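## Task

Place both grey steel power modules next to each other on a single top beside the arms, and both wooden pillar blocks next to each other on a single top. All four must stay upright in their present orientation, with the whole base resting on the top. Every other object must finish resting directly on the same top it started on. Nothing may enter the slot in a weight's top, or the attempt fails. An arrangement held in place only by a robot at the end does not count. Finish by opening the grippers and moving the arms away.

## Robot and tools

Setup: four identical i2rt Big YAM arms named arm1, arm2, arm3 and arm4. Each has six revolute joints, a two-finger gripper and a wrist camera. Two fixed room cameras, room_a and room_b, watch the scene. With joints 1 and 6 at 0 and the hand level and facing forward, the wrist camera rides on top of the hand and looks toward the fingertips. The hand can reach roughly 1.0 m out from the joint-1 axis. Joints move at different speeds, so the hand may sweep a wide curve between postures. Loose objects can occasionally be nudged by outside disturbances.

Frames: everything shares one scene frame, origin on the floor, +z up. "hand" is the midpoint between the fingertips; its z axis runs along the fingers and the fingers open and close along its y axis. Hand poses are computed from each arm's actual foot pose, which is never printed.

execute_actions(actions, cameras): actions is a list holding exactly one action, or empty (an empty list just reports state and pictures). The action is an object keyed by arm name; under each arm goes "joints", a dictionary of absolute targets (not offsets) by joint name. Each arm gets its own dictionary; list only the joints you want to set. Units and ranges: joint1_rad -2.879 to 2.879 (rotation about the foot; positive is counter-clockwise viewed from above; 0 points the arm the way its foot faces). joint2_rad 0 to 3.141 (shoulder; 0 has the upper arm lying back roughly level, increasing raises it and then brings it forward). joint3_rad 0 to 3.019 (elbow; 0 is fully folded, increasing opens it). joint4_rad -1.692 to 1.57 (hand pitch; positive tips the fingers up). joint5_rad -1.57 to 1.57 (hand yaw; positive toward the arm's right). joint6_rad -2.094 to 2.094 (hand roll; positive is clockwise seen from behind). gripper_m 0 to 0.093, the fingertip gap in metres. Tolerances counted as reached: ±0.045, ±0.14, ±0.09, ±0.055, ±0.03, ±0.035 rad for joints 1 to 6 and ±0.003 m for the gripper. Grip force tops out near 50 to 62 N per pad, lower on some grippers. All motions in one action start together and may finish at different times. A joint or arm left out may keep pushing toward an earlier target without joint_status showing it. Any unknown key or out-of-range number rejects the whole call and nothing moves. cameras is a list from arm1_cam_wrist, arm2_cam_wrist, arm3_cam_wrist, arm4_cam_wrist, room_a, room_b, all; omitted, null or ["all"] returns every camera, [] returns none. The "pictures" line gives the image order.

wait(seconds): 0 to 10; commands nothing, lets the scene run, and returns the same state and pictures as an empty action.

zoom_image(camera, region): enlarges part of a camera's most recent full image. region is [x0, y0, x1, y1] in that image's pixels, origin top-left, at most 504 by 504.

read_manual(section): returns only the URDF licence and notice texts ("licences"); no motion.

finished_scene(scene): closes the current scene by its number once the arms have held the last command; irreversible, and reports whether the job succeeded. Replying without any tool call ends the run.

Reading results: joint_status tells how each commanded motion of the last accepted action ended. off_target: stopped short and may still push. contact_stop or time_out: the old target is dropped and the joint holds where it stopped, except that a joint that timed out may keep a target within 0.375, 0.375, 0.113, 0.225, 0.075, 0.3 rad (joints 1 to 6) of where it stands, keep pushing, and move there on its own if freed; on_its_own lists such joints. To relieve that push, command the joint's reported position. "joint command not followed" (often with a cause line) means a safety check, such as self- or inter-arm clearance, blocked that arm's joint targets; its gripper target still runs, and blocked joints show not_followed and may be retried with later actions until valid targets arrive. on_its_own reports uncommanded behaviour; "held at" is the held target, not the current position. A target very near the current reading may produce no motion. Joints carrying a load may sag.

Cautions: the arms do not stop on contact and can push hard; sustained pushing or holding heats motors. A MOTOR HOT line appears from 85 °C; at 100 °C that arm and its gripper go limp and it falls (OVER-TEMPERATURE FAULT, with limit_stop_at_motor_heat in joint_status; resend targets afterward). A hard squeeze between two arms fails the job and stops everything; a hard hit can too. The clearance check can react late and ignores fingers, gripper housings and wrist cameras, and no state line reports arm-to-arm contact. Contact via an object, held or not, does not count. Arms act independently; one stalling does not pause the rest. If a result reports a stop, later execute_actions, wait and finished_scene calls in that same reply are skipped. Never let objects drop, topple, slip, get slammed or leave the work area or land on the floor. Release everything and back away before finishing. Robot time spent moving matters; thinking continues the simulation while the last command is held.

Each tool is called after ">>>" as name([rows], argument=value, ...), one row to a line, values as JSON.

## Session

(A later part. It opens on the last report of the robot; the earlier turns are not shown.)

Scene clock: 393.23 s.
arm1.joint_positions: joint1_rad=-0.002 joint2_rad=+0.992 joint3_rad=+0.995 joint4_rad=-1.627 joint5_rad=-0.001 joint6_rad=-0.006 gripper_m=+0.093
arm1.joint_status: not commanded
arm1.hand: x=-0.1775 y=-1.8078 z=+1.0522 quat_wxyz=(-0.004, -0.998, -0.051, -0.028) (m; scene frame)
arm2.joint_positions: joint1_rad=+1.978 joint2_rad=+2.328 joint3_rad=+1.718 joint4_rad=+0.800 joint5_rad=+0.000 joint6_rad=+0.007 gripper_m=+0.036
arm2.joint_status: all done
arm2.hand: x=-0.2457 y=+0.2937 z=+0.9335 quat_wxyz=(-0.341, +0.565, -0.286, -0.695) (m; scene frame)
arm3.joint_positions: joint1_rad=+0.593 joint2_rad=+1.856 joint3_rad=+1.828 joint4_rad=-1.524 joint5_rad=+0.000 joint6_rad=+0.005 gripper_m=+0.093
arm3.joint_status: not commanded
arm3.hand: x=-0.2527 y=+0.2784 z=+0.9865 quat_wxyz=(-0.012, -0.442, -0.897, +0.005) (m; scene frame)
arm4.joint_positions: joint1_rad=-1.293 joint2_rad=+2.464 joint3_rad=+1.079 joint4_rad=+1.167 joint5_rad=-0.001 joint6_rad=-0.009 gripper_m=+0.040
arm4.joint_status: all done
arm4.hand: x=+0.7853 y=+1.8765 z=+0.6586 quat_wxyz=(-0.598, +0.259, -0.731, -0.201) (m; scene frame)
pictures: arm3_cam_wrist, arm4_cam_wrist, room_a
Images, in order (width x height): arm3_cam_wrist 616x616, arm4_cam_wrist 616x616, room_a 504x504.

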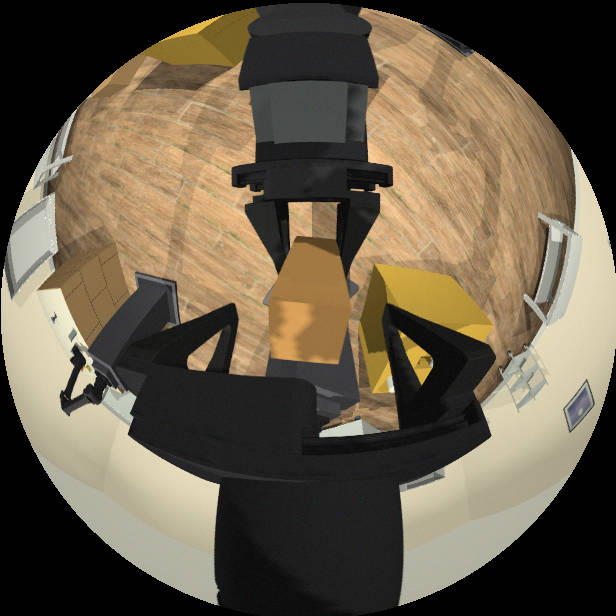

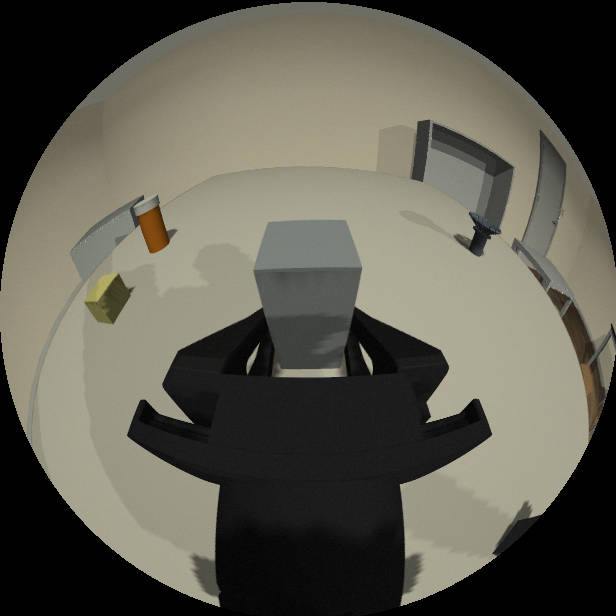

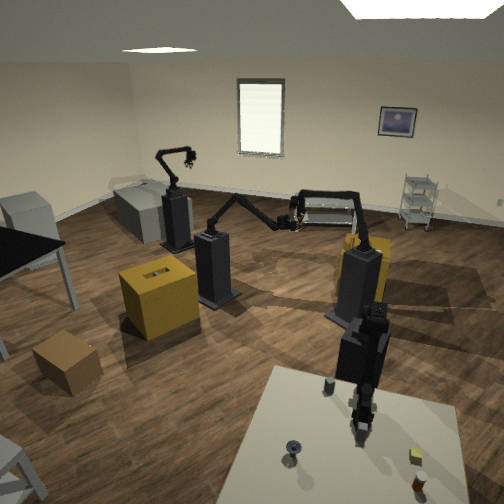

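>>> execute_actions([
  {"arm3":{"joints":{"gripper_m":0.02}},"arm4":{"joints":{"joint2_rad":2.495}}},
], cameras=["arm3_cam_wrist","arm4_cam_wrist"])

>>> execute_actions([
  {"arm2":{"joints":{"gripper_m":0.093}},"arm4":{"joints":{"joint2_rad":2.52,"joint4_rad":1.21}}},
], cameras=["arm4_cam_wrist"])

Scene clock: 404.80 s.
arm1.joint_positions: joint1_rad=-0.002 joint2_rad=+0.992 joint3_rad=+0.995 joint4_rad=-1.627 joint5_rad=-0.001 joint6_rad=-0.006 gripper_m=+0.093
arm1.joint_status: not commanded
arm1.hand: x=-0.1775 y=-1.8078 z=+1.0522 quat_wxyz=(-0.004, -0.998, -0.051, -0.028) (m; scene frame)
arm2.joint_positions: joint1_rad=+1.978 joint2_rad=+2.328 joint3_rad=+1.718 joint4_rad=+0.799 joint5_rad=+0.000 joint6_rad=+0.006 gripper_m=+0.035
arm2.joint_status: not commanded
arm2.hand: x=-0.2457 y=+0.2937 z=+0.9332 quat_wxyz=(-0.341, +0.566, -0.285, -0.694) (m; scene frame)
arm3.joint_positions: joint1_rad=+0.593 joint2_rad=+1.856 joint3_rad=+1.828 joint4_rad=-1.524 joint5_rad=+0.000 joint6_rad=+0.001 gripper_m=+0.035
arm3.joint_status: gripper_m off_target (ended at +0.035, target +0.020)
arm3.hand: x=-0.2527 y=+0.2784 z=+0.9865 quat_wxyz=(-0.012, -0.440, -0.898, +0.005) (m; scene frame)
arm4.joint_positions: joint1_rad=-1.293 joint2_rad=+2.469 joint3_rad=+1.080 joint4_rad=+1.176 joint5_rad=-0.001 joint6_rad=-0.009 gripper_m=+0.040
arm4.joint_status: all done
arm4.hand: x=+0.7850 y=+1.8763 z=+0.6581 quat_wxyz=(-0.600, +0.258, -0.730, -0.202) (m; scene frame)
pictures: arm3_cam_wrist, arm4_cam_wrist
Images, in order (width x height): arm3_cam_wrist 616x616, arm4_cam_wrist 616x616.

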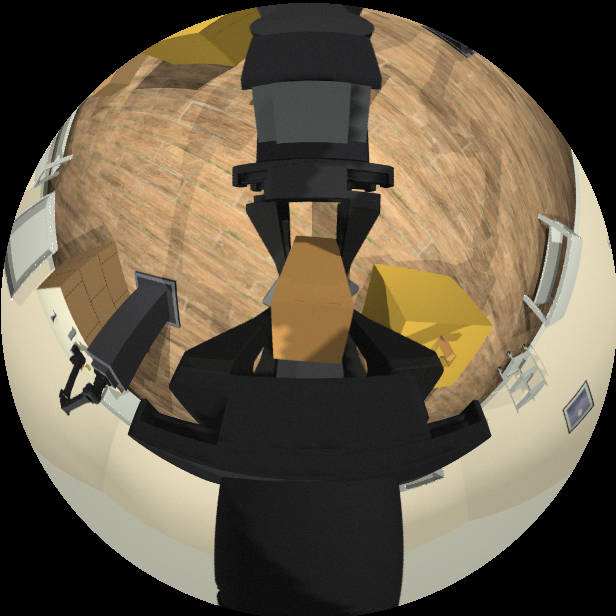

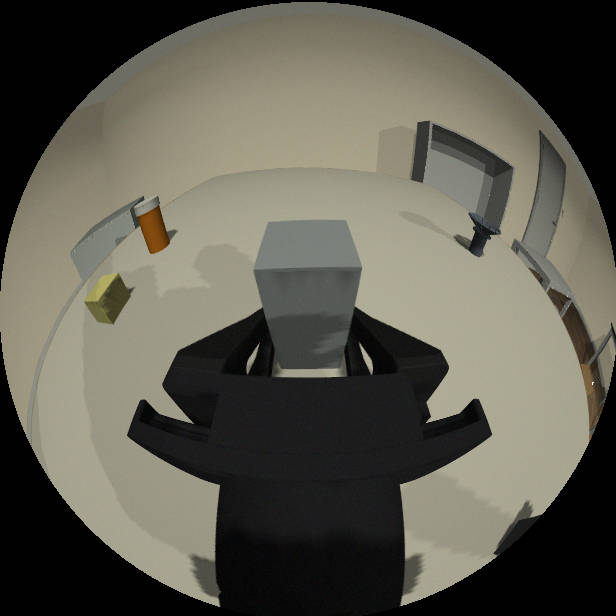

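Scene clock: 405.47 s.
arm1.joint_positions: joint1_rad=-0.002 joint2_rad=+0.992 joint3_rad=+0.995 joint4_rad=-1.627 joint5_rad=-0.001 joint6_rad=-0.006 gripper_m=+0.093
arm1.joint_status: not commanded
arm1.hand: x=-0.1775 y=-1.8078 z=+1.0522 quat_wxyz=(-0.004, -0.998, -0.051, -0.028) (m; scene frame)
arm2.joint_positions: joint1_rad=+1.978 joint2_rad=+2.328 joint3_rad=+1.718 joint4_rad=+0.799 joint5_rad=+0.000 joint6_rad=+0.006 gripper_m=+0.093
arm2.joint_status: all done
arm2.hand: x=-0.2457 y=+0.2937 z=+0.9332 quat_wxyz=(-0.341, +0.566, -0.285, -0.694) (m; scene frame)
arm3.joint_positions: joint1_rad=+0.593 joint2_rad=+1.856 joint3_rad=+1.828 joint4_rad=-1.524 joint5_rad=+0.000 joint6_rad=+0.001 gripper_m=+0.035
arm3.joint_status: not commanded
arm3.hand: x=-0.2527 y=+0.2784 z=+0.9865 quat_wxyz=(-0.012, -0.440, -0.898, +0.005) (m; scene frame)
arm4.joint_positions: joint1_rad=-1.293 joint2_rad=+2.483 joint3_rad=+1.084 joint4_rad=+1.207 joint5_rad=-0.001 joint6_rad=-0.009 gripper_m=+0.040
arm4.joint_status: all done
arm4.hand: x=+0.7850 y=+1.8762 z=+0.6578 quat_wxyz=(-0.608, +0.256, -0.723, -0.204) (m; scene frame)
pictures: arm4_cam_wrist
Images, in order (width x height): arm4_cam_wrist 616x616.

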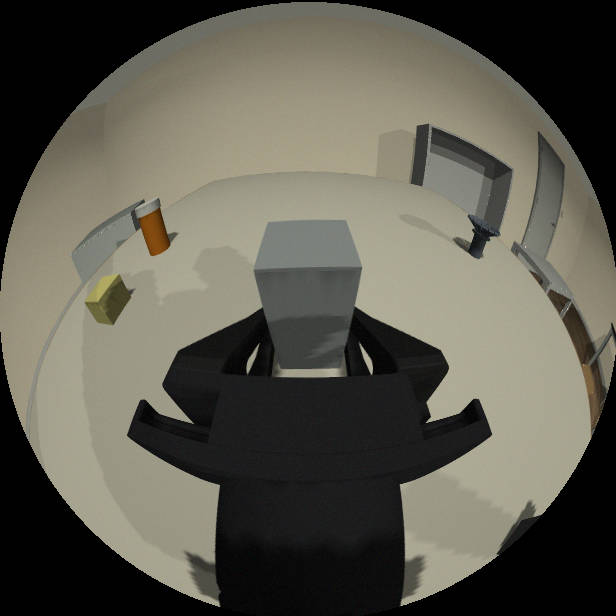

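Contact. Release; arm2 drops away.

>>> execute_actions([
  {"arm2":{"joints":{"joint3_rad":1.2}},"arm4":{"joints":{"joint2_rad":2.475,"gripper_m":0.093}}},
], cameras=["arm4_cam_wrist"])

>>> execute_actions([
  {"arm2":{"joints":{"joint1_rad":0.3,"joint2_rad":1.5,"joint3_rad":0.8,"joint4_rad":0}},"arm3":{"joints":{"joint1_rad":-1.2}},"arm4":{"joints":{"joint2_rad":2.1,"joint4_rad":0.85}}},
], cameras=["arm3_cam_wrist","arm4_cam_wrist","room_b"])

Scene clock: 415.67 s.
arm1.joint_positions: joint1_rad=-0.002 joint2_rad=+0.992 joint3_rad=+0.995 joint4_rad=-1.627 joint5_rad=-0.001 joint6_rad=-0.006 gripper_m=+0.093
arm1.joint_status: not commanded
arm1.hand: x=-0.1775 y=-1.8078 z=+1.0522 quat_wxyz=(-0.004, -0.998, -0.051, -0.028) (m; scene frame)
arm2.joint_positions: joint1_rad=+1.978 joint2_rad=+2.326 joint3_rad=+1.191 joint4_rad=+0.799 joint5_rad=+0.000 joint6_rad=+0.006 gripper_m=+0.093
arm2.joint_status: all done
arm2.hand: x=-0.1505 y=+0.1660 z=+0.6776 quat_wxyz=(-0.256, +0.726, -0.365, -0.523) (m; scene frame)
arm3.joint_positions: joint1_rad=+0.593 joint2_rad=+1.856 joint3_rad=+1.828 joint4_rad=-1.524 joint5_rad=+0.000 joint6_rad=+0.001 gripper_m=+0.035
arm3.joint_status: not commanded
arm3.hand: x=-0.2527 y=+0.2784 z=+0.9865 quat_wxyz=(-0.012, -0.440, -0.898, +0.005) (m; scene frame)
arm4.joint_positions: joint1_rad=-1.293 joint2_rad=+2.483 joint3_rad=+1.084 joint4_rad=+1.207 joint5_rad=-0.001 joint6_rad=-0.009 gripper_m=+0.093
arm4.joint_status: all done
arm4.hand: x=+0.7851 y=+1.8763 z=+0.6579 quat_wxyz=(-0.608, +0.256, -0.723, -0.205) (m; scene frame)
pictures: arm4_cam_wrist
Images, in order (width x height): arm4_cam_wrist 616x616.

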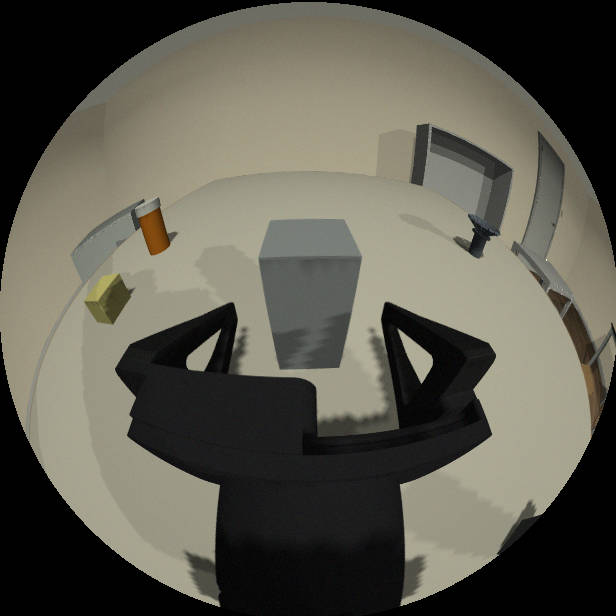

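Scene clock: 417.60 s.
arm1.joint_positions: joint1_rad=-0.002 joint2_rad=+0.992 joint3_rad=+0.995 joint4_rad=-1.627 joint5_rad=-0.001 joint6_rad=-0.006 gripper_m=+0.093
arm1.joint_status: not commanded
arm1.hand: x=-0.1775 y=-1.8078 z=+1.0522 quat_wxyz=(-0.004, -0.998, -0.051, -0.028) (m; scene frame)
arm2.joint_positions: joint1_rad=+0.300 joint2_rad=+1.494 joint3_rad=+0.802 joint4_rad=+0.008 joint5_rad=+0.001 joint6_rad=+0.006 gripper_m=+0.093
arm2.joint_status: all done
arm2.hand: x=+0.7560 y=-0.1323 z=+0.8498 quat_wxyz=(-0.410, +0.237, -0.873, -0.119) (m; scene frame)
arm3.joint_positions: joint1_rad=-1.209 joint2_rad=+1.878 joint3_rad=+1.828 joint4_rad=-1.524 joint5_rad=+0.001 joint6_rad=+0.001 gripper_m=+0.035
arm3.joint_status: all done
arm3.hand: x=-1.1373 y=+0.4952 z=+0.9691 quat_wxyz=(-0.001, -0.977, -0.213, -0.003) (m; scene frame)
arm4.joint_positions: joint1_rad=-1.293 joint2_rad=+2.093 joint3_rad=+1.088 joint4_rad=+0.859 joint5_rad=-0.001 joint6_rad=-0.009 gripper_m=+0.093
arm4.joint_status: all done
arm4.hand: x=+0.8200 y=+1.9053 z=+0.8395 quat_wxyz=(-0.624, +0.251, -0.709, -0.210) (m; scene frame)
pictures: arm3_cam_wrist, arm4_cam_wrist, room_b
Images, in order (width x height): arm3_cam_wrist 616x616, arm4_cam_wrist 616x616, room_b 504x504.

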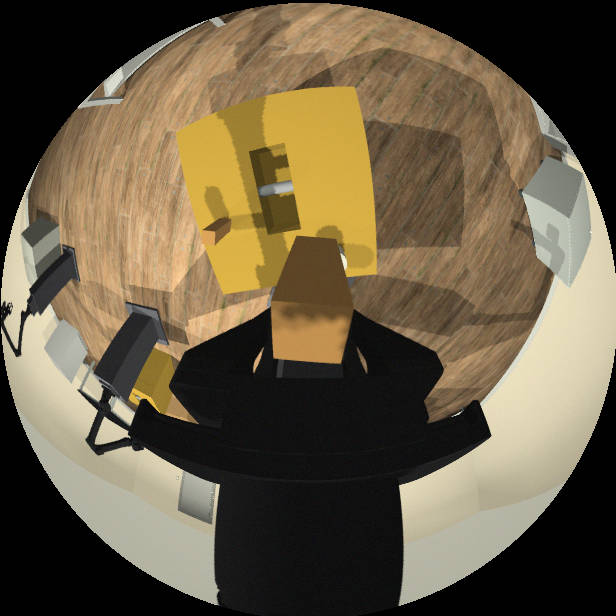

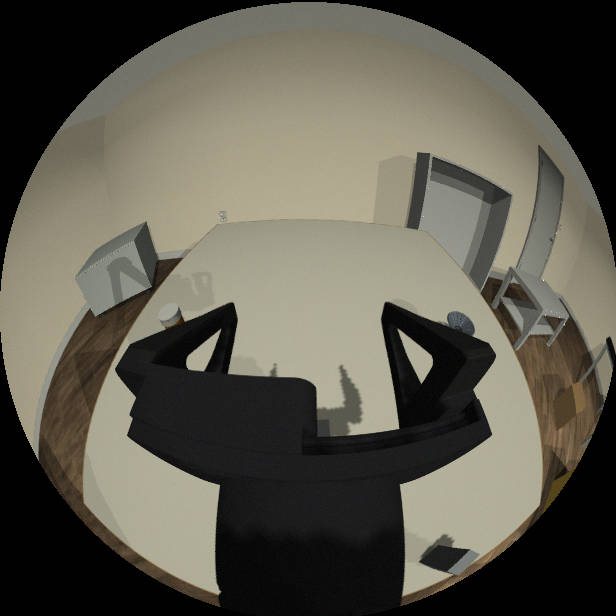

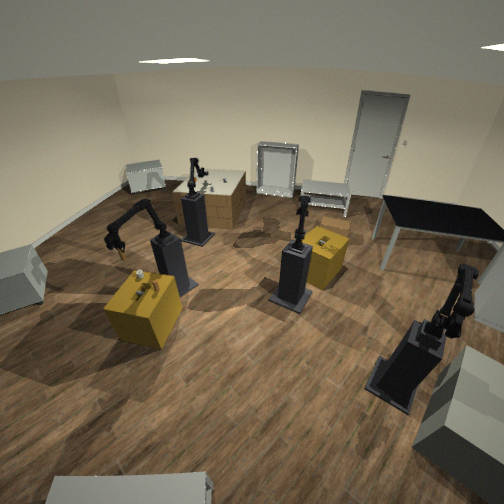

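>>> execute_actions([
  {"arm3":{"joints":{"joint1_rad":-1.31,"joint2_rad":2.33,"joint3_rad":1.81,"joint4_rad":-1.01}},"arm4":{"joints":{"joint2_rad":1.2,"joint3_rad":0.8,"joint4_rad":0}}},
], cameras=["arm3_cam_wrist","room_a"])

Scene clock: 442.33 s.
arm1.joint_positions: joint1_rad=-0.002 joint2_rad=+0.992 joint3_rad=+0.995 joint4_rad=-1.627 joint5_rad=-0.001 joint6_rad=-0.006 gripper_m=+0.093
arm1.joint_status: not commanded
arm1.hand: x=-0.1775 y=-1.8078 z=+1.0522 quat_wxyz=(-0.004, -0.998, -0.051, -0.028) (m; scene frame)
arm2.joint_positions: joint1_rad=+0.300 joint2_rad=+1.494 joint3_rad=+0.802 joint4_rad=+0.008 joint5_rad=+0.001 joint6_rad=+0.006 gripper_m=+0.093
arm2.joint_status: not commanded
arm2.hand: x=+0.7560 y=-0.1323 z=+0.8498 quat_wxyz=(-0.410, +0.237, -0.873, -0.119) (m; scene frame)
arm3.joint_positions: joint1_rad=-1.320 joint2_rad=+2.333 joint3_rad=+1.780 joint4_rad=-1.026 joint5_rad=+0.001 joint6_rad=+0.001 gripper_m=+0.035
arm3.joint_status: all done
arm3.hand: x=-1.2295 y=+0.5313 z=+0.6731 quat_wxyz=(-0.001, -0.987, -0.158, -0.006) (m; scene frame)
arm4.joint_positions: joint1_rad=-1.293 joint2_rad=+1.199 joint3_rad=+0.788 joint4_rad=+0.011 joint5_rad=-0.001 joint6_rad=-0.009 gripper_m=+0.093
arm4.joint_status: all done
arm4.hand: x=+0.6650 y=+1.7854 z=+1.0302 quat_wxyz=(-0.529, +0.276, -0.782, -0.178) (m; scene frame)
pictures: arm3_cam_wrist, room_a
Images, in order (width x height): arm3_cam_wrist 616x616, room_a 504x504.

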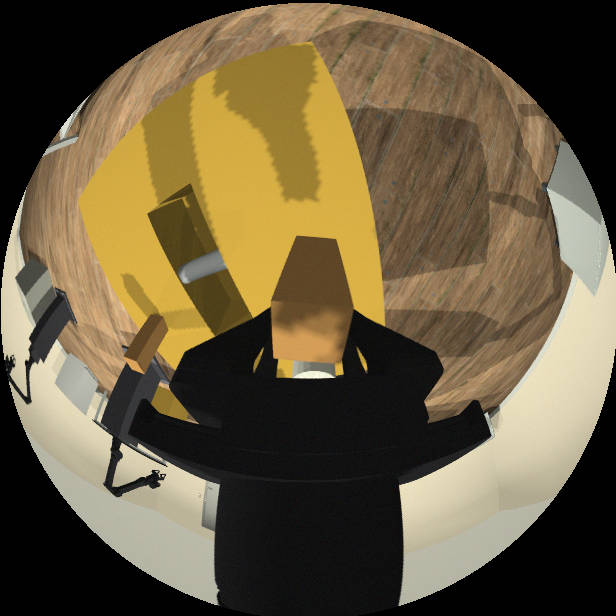

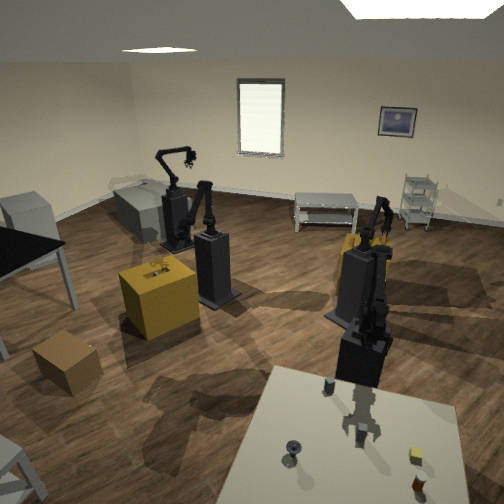

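>>> execute_actions([
  {"arm3":{"joints":{"joint2_rad":2.395,"joint4_rad":-0.935}}},
], cameras=[])

>>> execute_actions([
  {"arm3":{"joints":{"joint2_rad":2.425,"joint4_rad":-0.91}}},
], cameras=["arm3_cam_wrist"])

Scene clock: 454.33 s.
arm1.joint_positions: joint1_rad=-0.002 joint2_rad=+0.992 joint3_rad=+0.995 joint4_rad=-1.627 joint5_rad=-0.001 joint6_rad=-0.006 gripper_m=+0.093
arm1.joint_status: not commanded
arm1.hand: x=-0.1775 y=-1.8078 z=+1.0522 quat_wxyz=(-0.004, -0.998, -0.051, -0.028) (m; scene frame)
arm2.joint_positions: joint1_rad=+0.300 joint2_rad=+1.494 joint3_rad=+0.802 joint4_rad=+0.008 joint5_rad=+0.001 joint6_rad=+0.006 gripper_m=+0.093
arm2.joint_status: not commanded
arm2.hand: x=+0.7560 y=-0.1323 z=+0.8498 quat_wxyz=(-0.410, +0.237, -0.873, -0.119) (m; scene frame)
arm3.joint_positions: joint1_rad=-1.320 joint2_rad=+2.407 joint3_rad=+1.780 joint4_rad=-0.952 joint5_rad=+0.001 joint6_rad=+0.001 gripper_m=+0.035
arm3.joint_status: all done
arm3.hand: x=-1.2296 y=+0.5310 z=+0.6265 quat_wxyz=(-0.001, -0.987, -0.158, -0.006) (m; scene frame)
arm4.joint_positions: joint1_rad=-1.293 joint2_rad=+1.199 joint3_rad=+0.788 joint4_rad=+0.011 joint5_rad=-0.001 joint6_rad=-0.009 gripper_m=+0.093
arm4.joint_status: not commanded
arm4.hand: x=+0.6650 y=+1.7854 z=+1.0302 quat_wxyz=(-0.529, +0.276, -0.782, -0.178) (m; scene frame)
pictures: none
No camera images: the call's "cameras" was empty. Leave "cameras" out to get every camera's image.

Scene clock: 455.07 s.
arm1.joint_positions: joint1_rad=-0.002 joint2_rad=+0.992 joint3_rad=+0.995 joint4_rad=-1.627 joint5_rad=-0.001 joint6_rad=-0.006 gripper_m=+0.093
arm1.joint_status: not commanded
arm1.hand: x=-0.1775 y=-1.8078 z=+1.0522 quat_wxyz=(-0.004, -0.998, -0.051, -0.028) (m; scene frame)
arm2.joint_positions: joint1_rad=+0.300 joint2_rad=+1.494 joint3_rad=+0.802 joint4_rad=+0.008 joint5_rad=+0.001 joint6_rad=+0.006 gripper_m=+0.093
arm2.joint_status: not commanded
arm2.hand: x=+0.7560 y=-0.1323 z=+0.8498 quat_wxyz=(-0.410, +0.237, -0.873, -0.119) (m; scene frame)
arm3.joint_positions: joint1_rad=-1.320 joint2_rad=+2.420 joint3_rad=+1.780 joint4_rad=-0.928 joint5_rad=+0.001 joint6_rad=+0.001 gripper_m=+0.035
arm3.joint_status: all done
arm3.hand: x=-1.2316 y=+0.5303 z=+0.6178 quat_wxyz=(-0.002, -0.987, -0.158, -0.001) (m; scene frame)
arm4.joint_positions: joint1_rad=-1.293 joint2_rad=+1.199 joint3_rad=+0.788 joint4_rad=+0.011 joint5_rad=-0.001 joint6_rad=-0.009 gripper_m=+0.093
arm4.joint_status: not commanded
arm4.hand: x=+0.6650 y=+1.7854 z=+1.0302 quat_wxyz=(-0.529, +0.276, -0.782, -0.178) (m; scene frame)
pictures: arm3_cam_wrist
Images, in order (width x height): arm3_cam_wrist 616x616.

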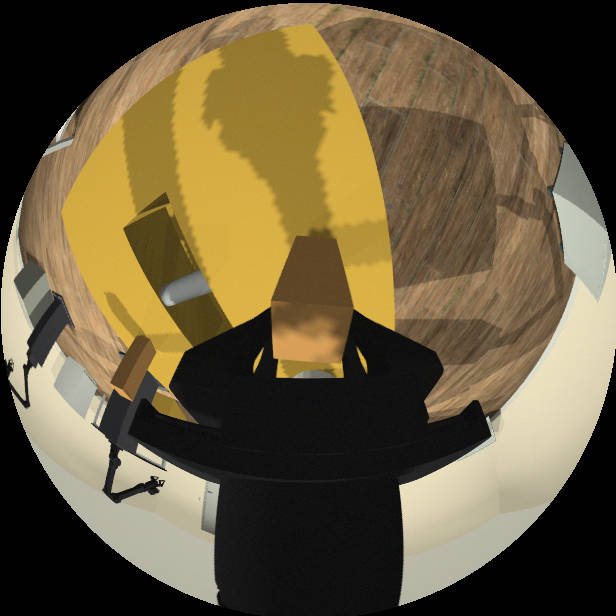

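>>> execute_actions([
  {"arm3":{"joints":{"joint2_rad":2.45}}},
], cameras=["arm3_cam_wrist"])

Scene clock: 460.47 s.
arm1.joint_positions: joint1_rad=-0.002 joint2_rad=+0.992 joint3_rad=+0.995 joint4_rad=-1.627 joint5_rad=-0.001 joint6_rad=-0.006 gripper_m=+0.093
arm1.joint_status: not commanded
arm1.hand: x=-0.1775 y=-1.8078 z=+1.0522 quat_wxyz=(-0.004, -0.998, -0.051, -0.028) (m; scene frame)
arm2.joint_positions: joint1_rad=+0.300 joint2_rad=+1.494 joint3_rad=+0.802 joint4_rad=+0.008 joint5_rad=+0.001 joint6_rad=+0.006 gripper_m=+0.093
arm2.joint_status: not commanded
arm2.hand: x=+0.7560 y=-0.1323 z=+0.8498 quat_wxyz=(-0.410, +0.237, -0.873, -0.119) (m; scene frame)
arm3.joint_positions: joint1_rad=-1.320 joint2_rad=+2.432 joint3_rad=+1.781 joint4_rad=-0.925 joint5_rad=+0.002 joint6_rad=+0.001 gripper_m=+0.035
arm3.joint_status: all done
arm3.hand: x=-1.2295 y=+0.5310 z=+0.6106 quat_wxyz=(-0.001, -0.987, -0.158, -0.005) (m; scene frame)
arm4.joint_positions: joint1_rad=-1.293 joint2_rad=+1.199 joint3_rad=+0.788 joint4_rad=+0.011 joint5_rad=-0.001 joint6_rad=-0.009 gripper_m=+0.093
arm4.joint_status: not commanded
arm4.hand: x=+0.6650 y=+1.7854 z=+1.0302 quat_wxyz=(-0.529, +0.276, -0.782, -0.178) (m; scene frame)
pictures: arm3_cam_wrist
Images, in order (width x height): arm3_cam_wrist 616x616.

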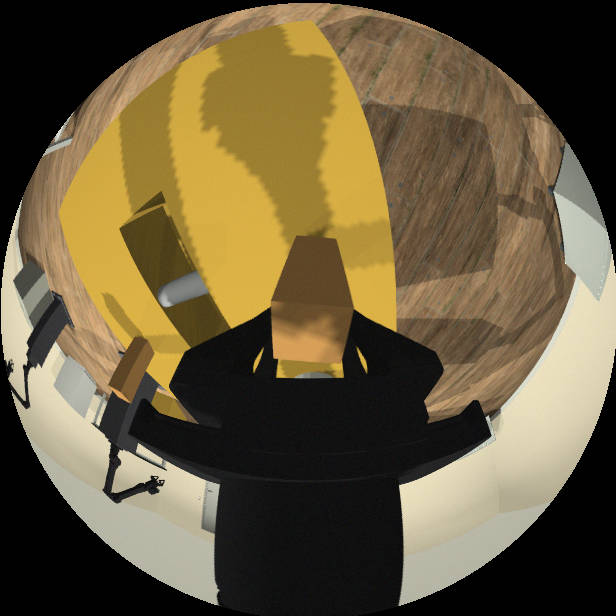

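Contact (q3/q4 deflected).

>>> execute_actions([
  {"arm3":{"joints":{"joint2_rad":2.432,"gripper_m":0.075}}},
], cameras=["arm3_cam_wrist"])

>>> execute_actions([
  {"arm3":{"joints":{"joint2_rad":2.0,"joint4_rad":-1.36}}},
], cameras=["arm3_cam_wrist","room_a","room_b"])

Scene clock: 467.90 s.
arm1.joint_positions: joint1_rad=-0.002 joint2_rad=+0.992 joint3_rad=+0.995 joint4_rad=-1.627 joint5_rad=-0.001 joint6_rad=-0.006 gripper_m=+0.093
arm1.joint_status: not commanded
arm1.hand: x=-0.1775 y=-1.8078 z=+1.0522 quat_wxyz=(-0.004, -0.998, -0.051, -0.028) (m; scene frame)
arm2.joint_positions: joint1_rad=+0.300 joint2_rad=+1.494 joint3_rad=+0.802 joint4_rad=+0.008 joint5_rad=+0.001 joint6_rad=+0.006 gripper_m=+0.093
arm2.joint_status: not commanded
arm2.hand: x=+0.7560 y=-0.1323 z=+0.8498 quat_wxyz=(-0.410, +0.237, -0.873, -0.119) (m; scene frame)
arm3.joint_positions: joint1_rad=-1.320 joint2_rad=+2.432 joint3_rad=+1.781 joint4_rad=-0.925 joint5_rad=+0.002 joint6_rad=+0.001 gripper_m=+0.075
arm3.joint_status: all done
arm3.hand: x=-1.2295 y=+0.5310 z=+0.6106 quat_wxyz=(-0.001, -0.987, -0.158, -0.005) (m; scene frame)
arm4.joint_positions: joint1_rad=-1.293 joint2_rad=+1.199 joint3_rad=+0.788 joint4_rad=+0.011 joint5_rad=-0.001 joint6_rad=-0.009 gripper_m=+0.093
arm4.joint_status: not commanded
arm4.hand: x=+0.6650 y=+1.7854 z=+1.0302 quat_wxyz=(-0.529, +0.276, -0.782, -0.178) (m; scene frame)
pictures: arm3_cam_wrist
Images, in order (width x height): arm3_cam_wrist 616x616.

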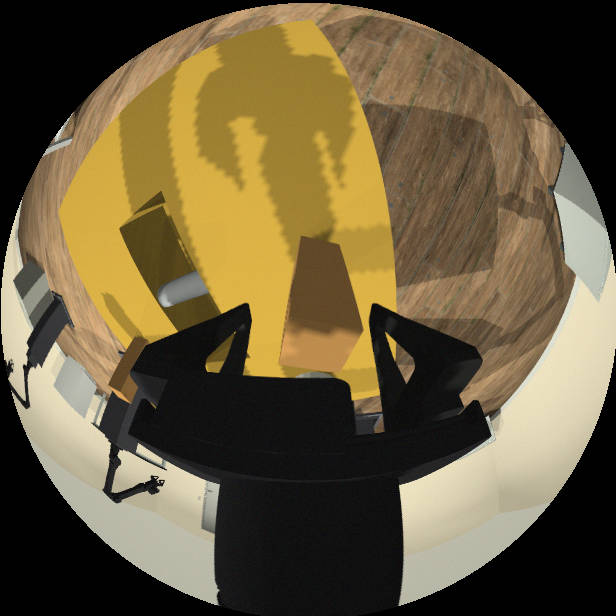

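Scene clock: 469.47 s.
arm1.joint_positions: joint1_rad=-0.002 joint2_rad=+0.992 joint3_rad=+0.995 joint4_rad=-1.627 joint5_rad=-0.001 joint6_rad=-0.006 gripper_m=+0.093
arm1.joint_status: not commanded
arm1.hand: x=-0.1775 y=-1.8078 z=+1.0522 quat_wxyz=(-0.004, -0.998, -0.051, -0.028) (m; scene frame)
arm2.joint_positions: joint1_rad=+0.300 joint2_rad=+1.494 joint3_rad=+0.802 joint4_rad=+0.008 joint5_rad=+0.001 joint6_rad=+0.006 gripper_m=+0.093
arm2.joint_status: not commanded
arm2.hand: x=+0.7560 y=-0.1323 z=+0.8498 quat_wxyz=(-0.410, +0.237, -0.873, -0.119) (m; scene frame)
arm3.joint_positions: joint1_rad=-1.320 joint2_rad=+2.008 joint3_rad=+1.797 joint4_rad=-1.344 joint5_rad=+0.002 joint6_rad=+0.001 gripper_m=+0.075
arm3.joint_status: all done
arm3.hand: x=-1.1976 y=+0.5430 z=+0.8813 quat_wxyz=(-0.003, -0.987, -0.158, +0.006) (m; scene frame)
arm4.joint_positions: joint1_rad=-1.293 joint2_rad=+1.199 joint3_rad=+0.788 joint4_rad=+0.011 joint5_rad=-0.001 joint6_rad=-0.009 gripper_m=+0.093
arm4.joint_status: not commanded
arm4.hand: x=+0.6650 y=+1.7854 z=+1.0302 quat_wxyz=(-0.529, +0.276, -0.782, -0.178) (m; scene frame)
pictures: arm3_cam_wrist, room_a, room_b
Images, in order (width x height): arm3_cam_wrist 616x616, room_a 504x504, room_b 504x504.

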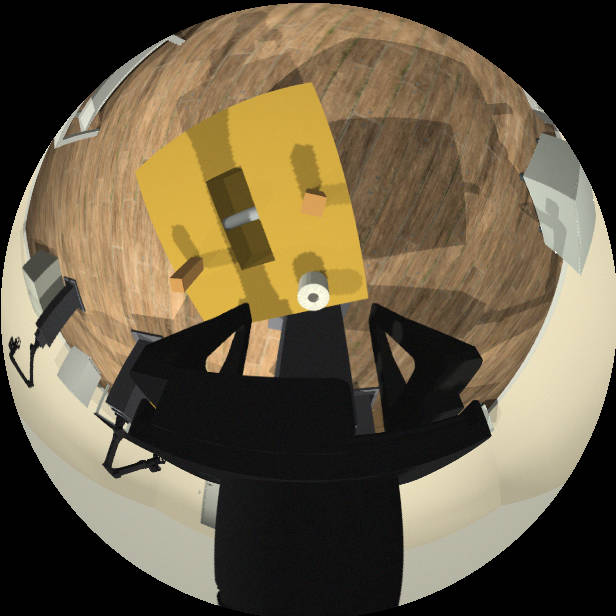

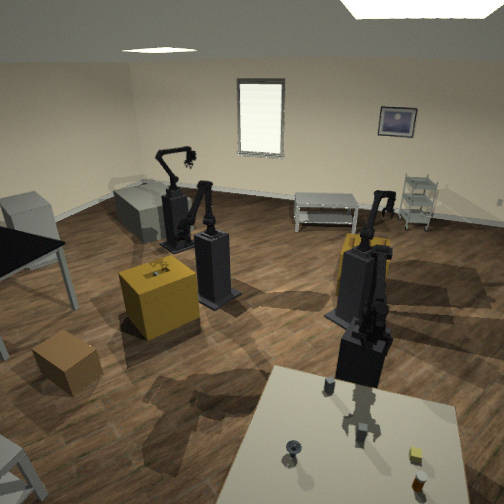

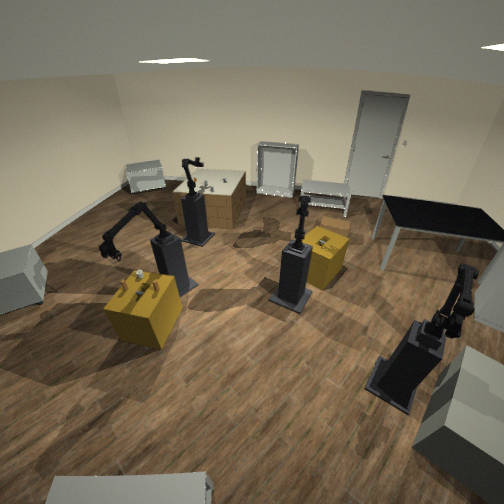

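>>> finished_scene(scene=2)

The scene is finished: the task was done.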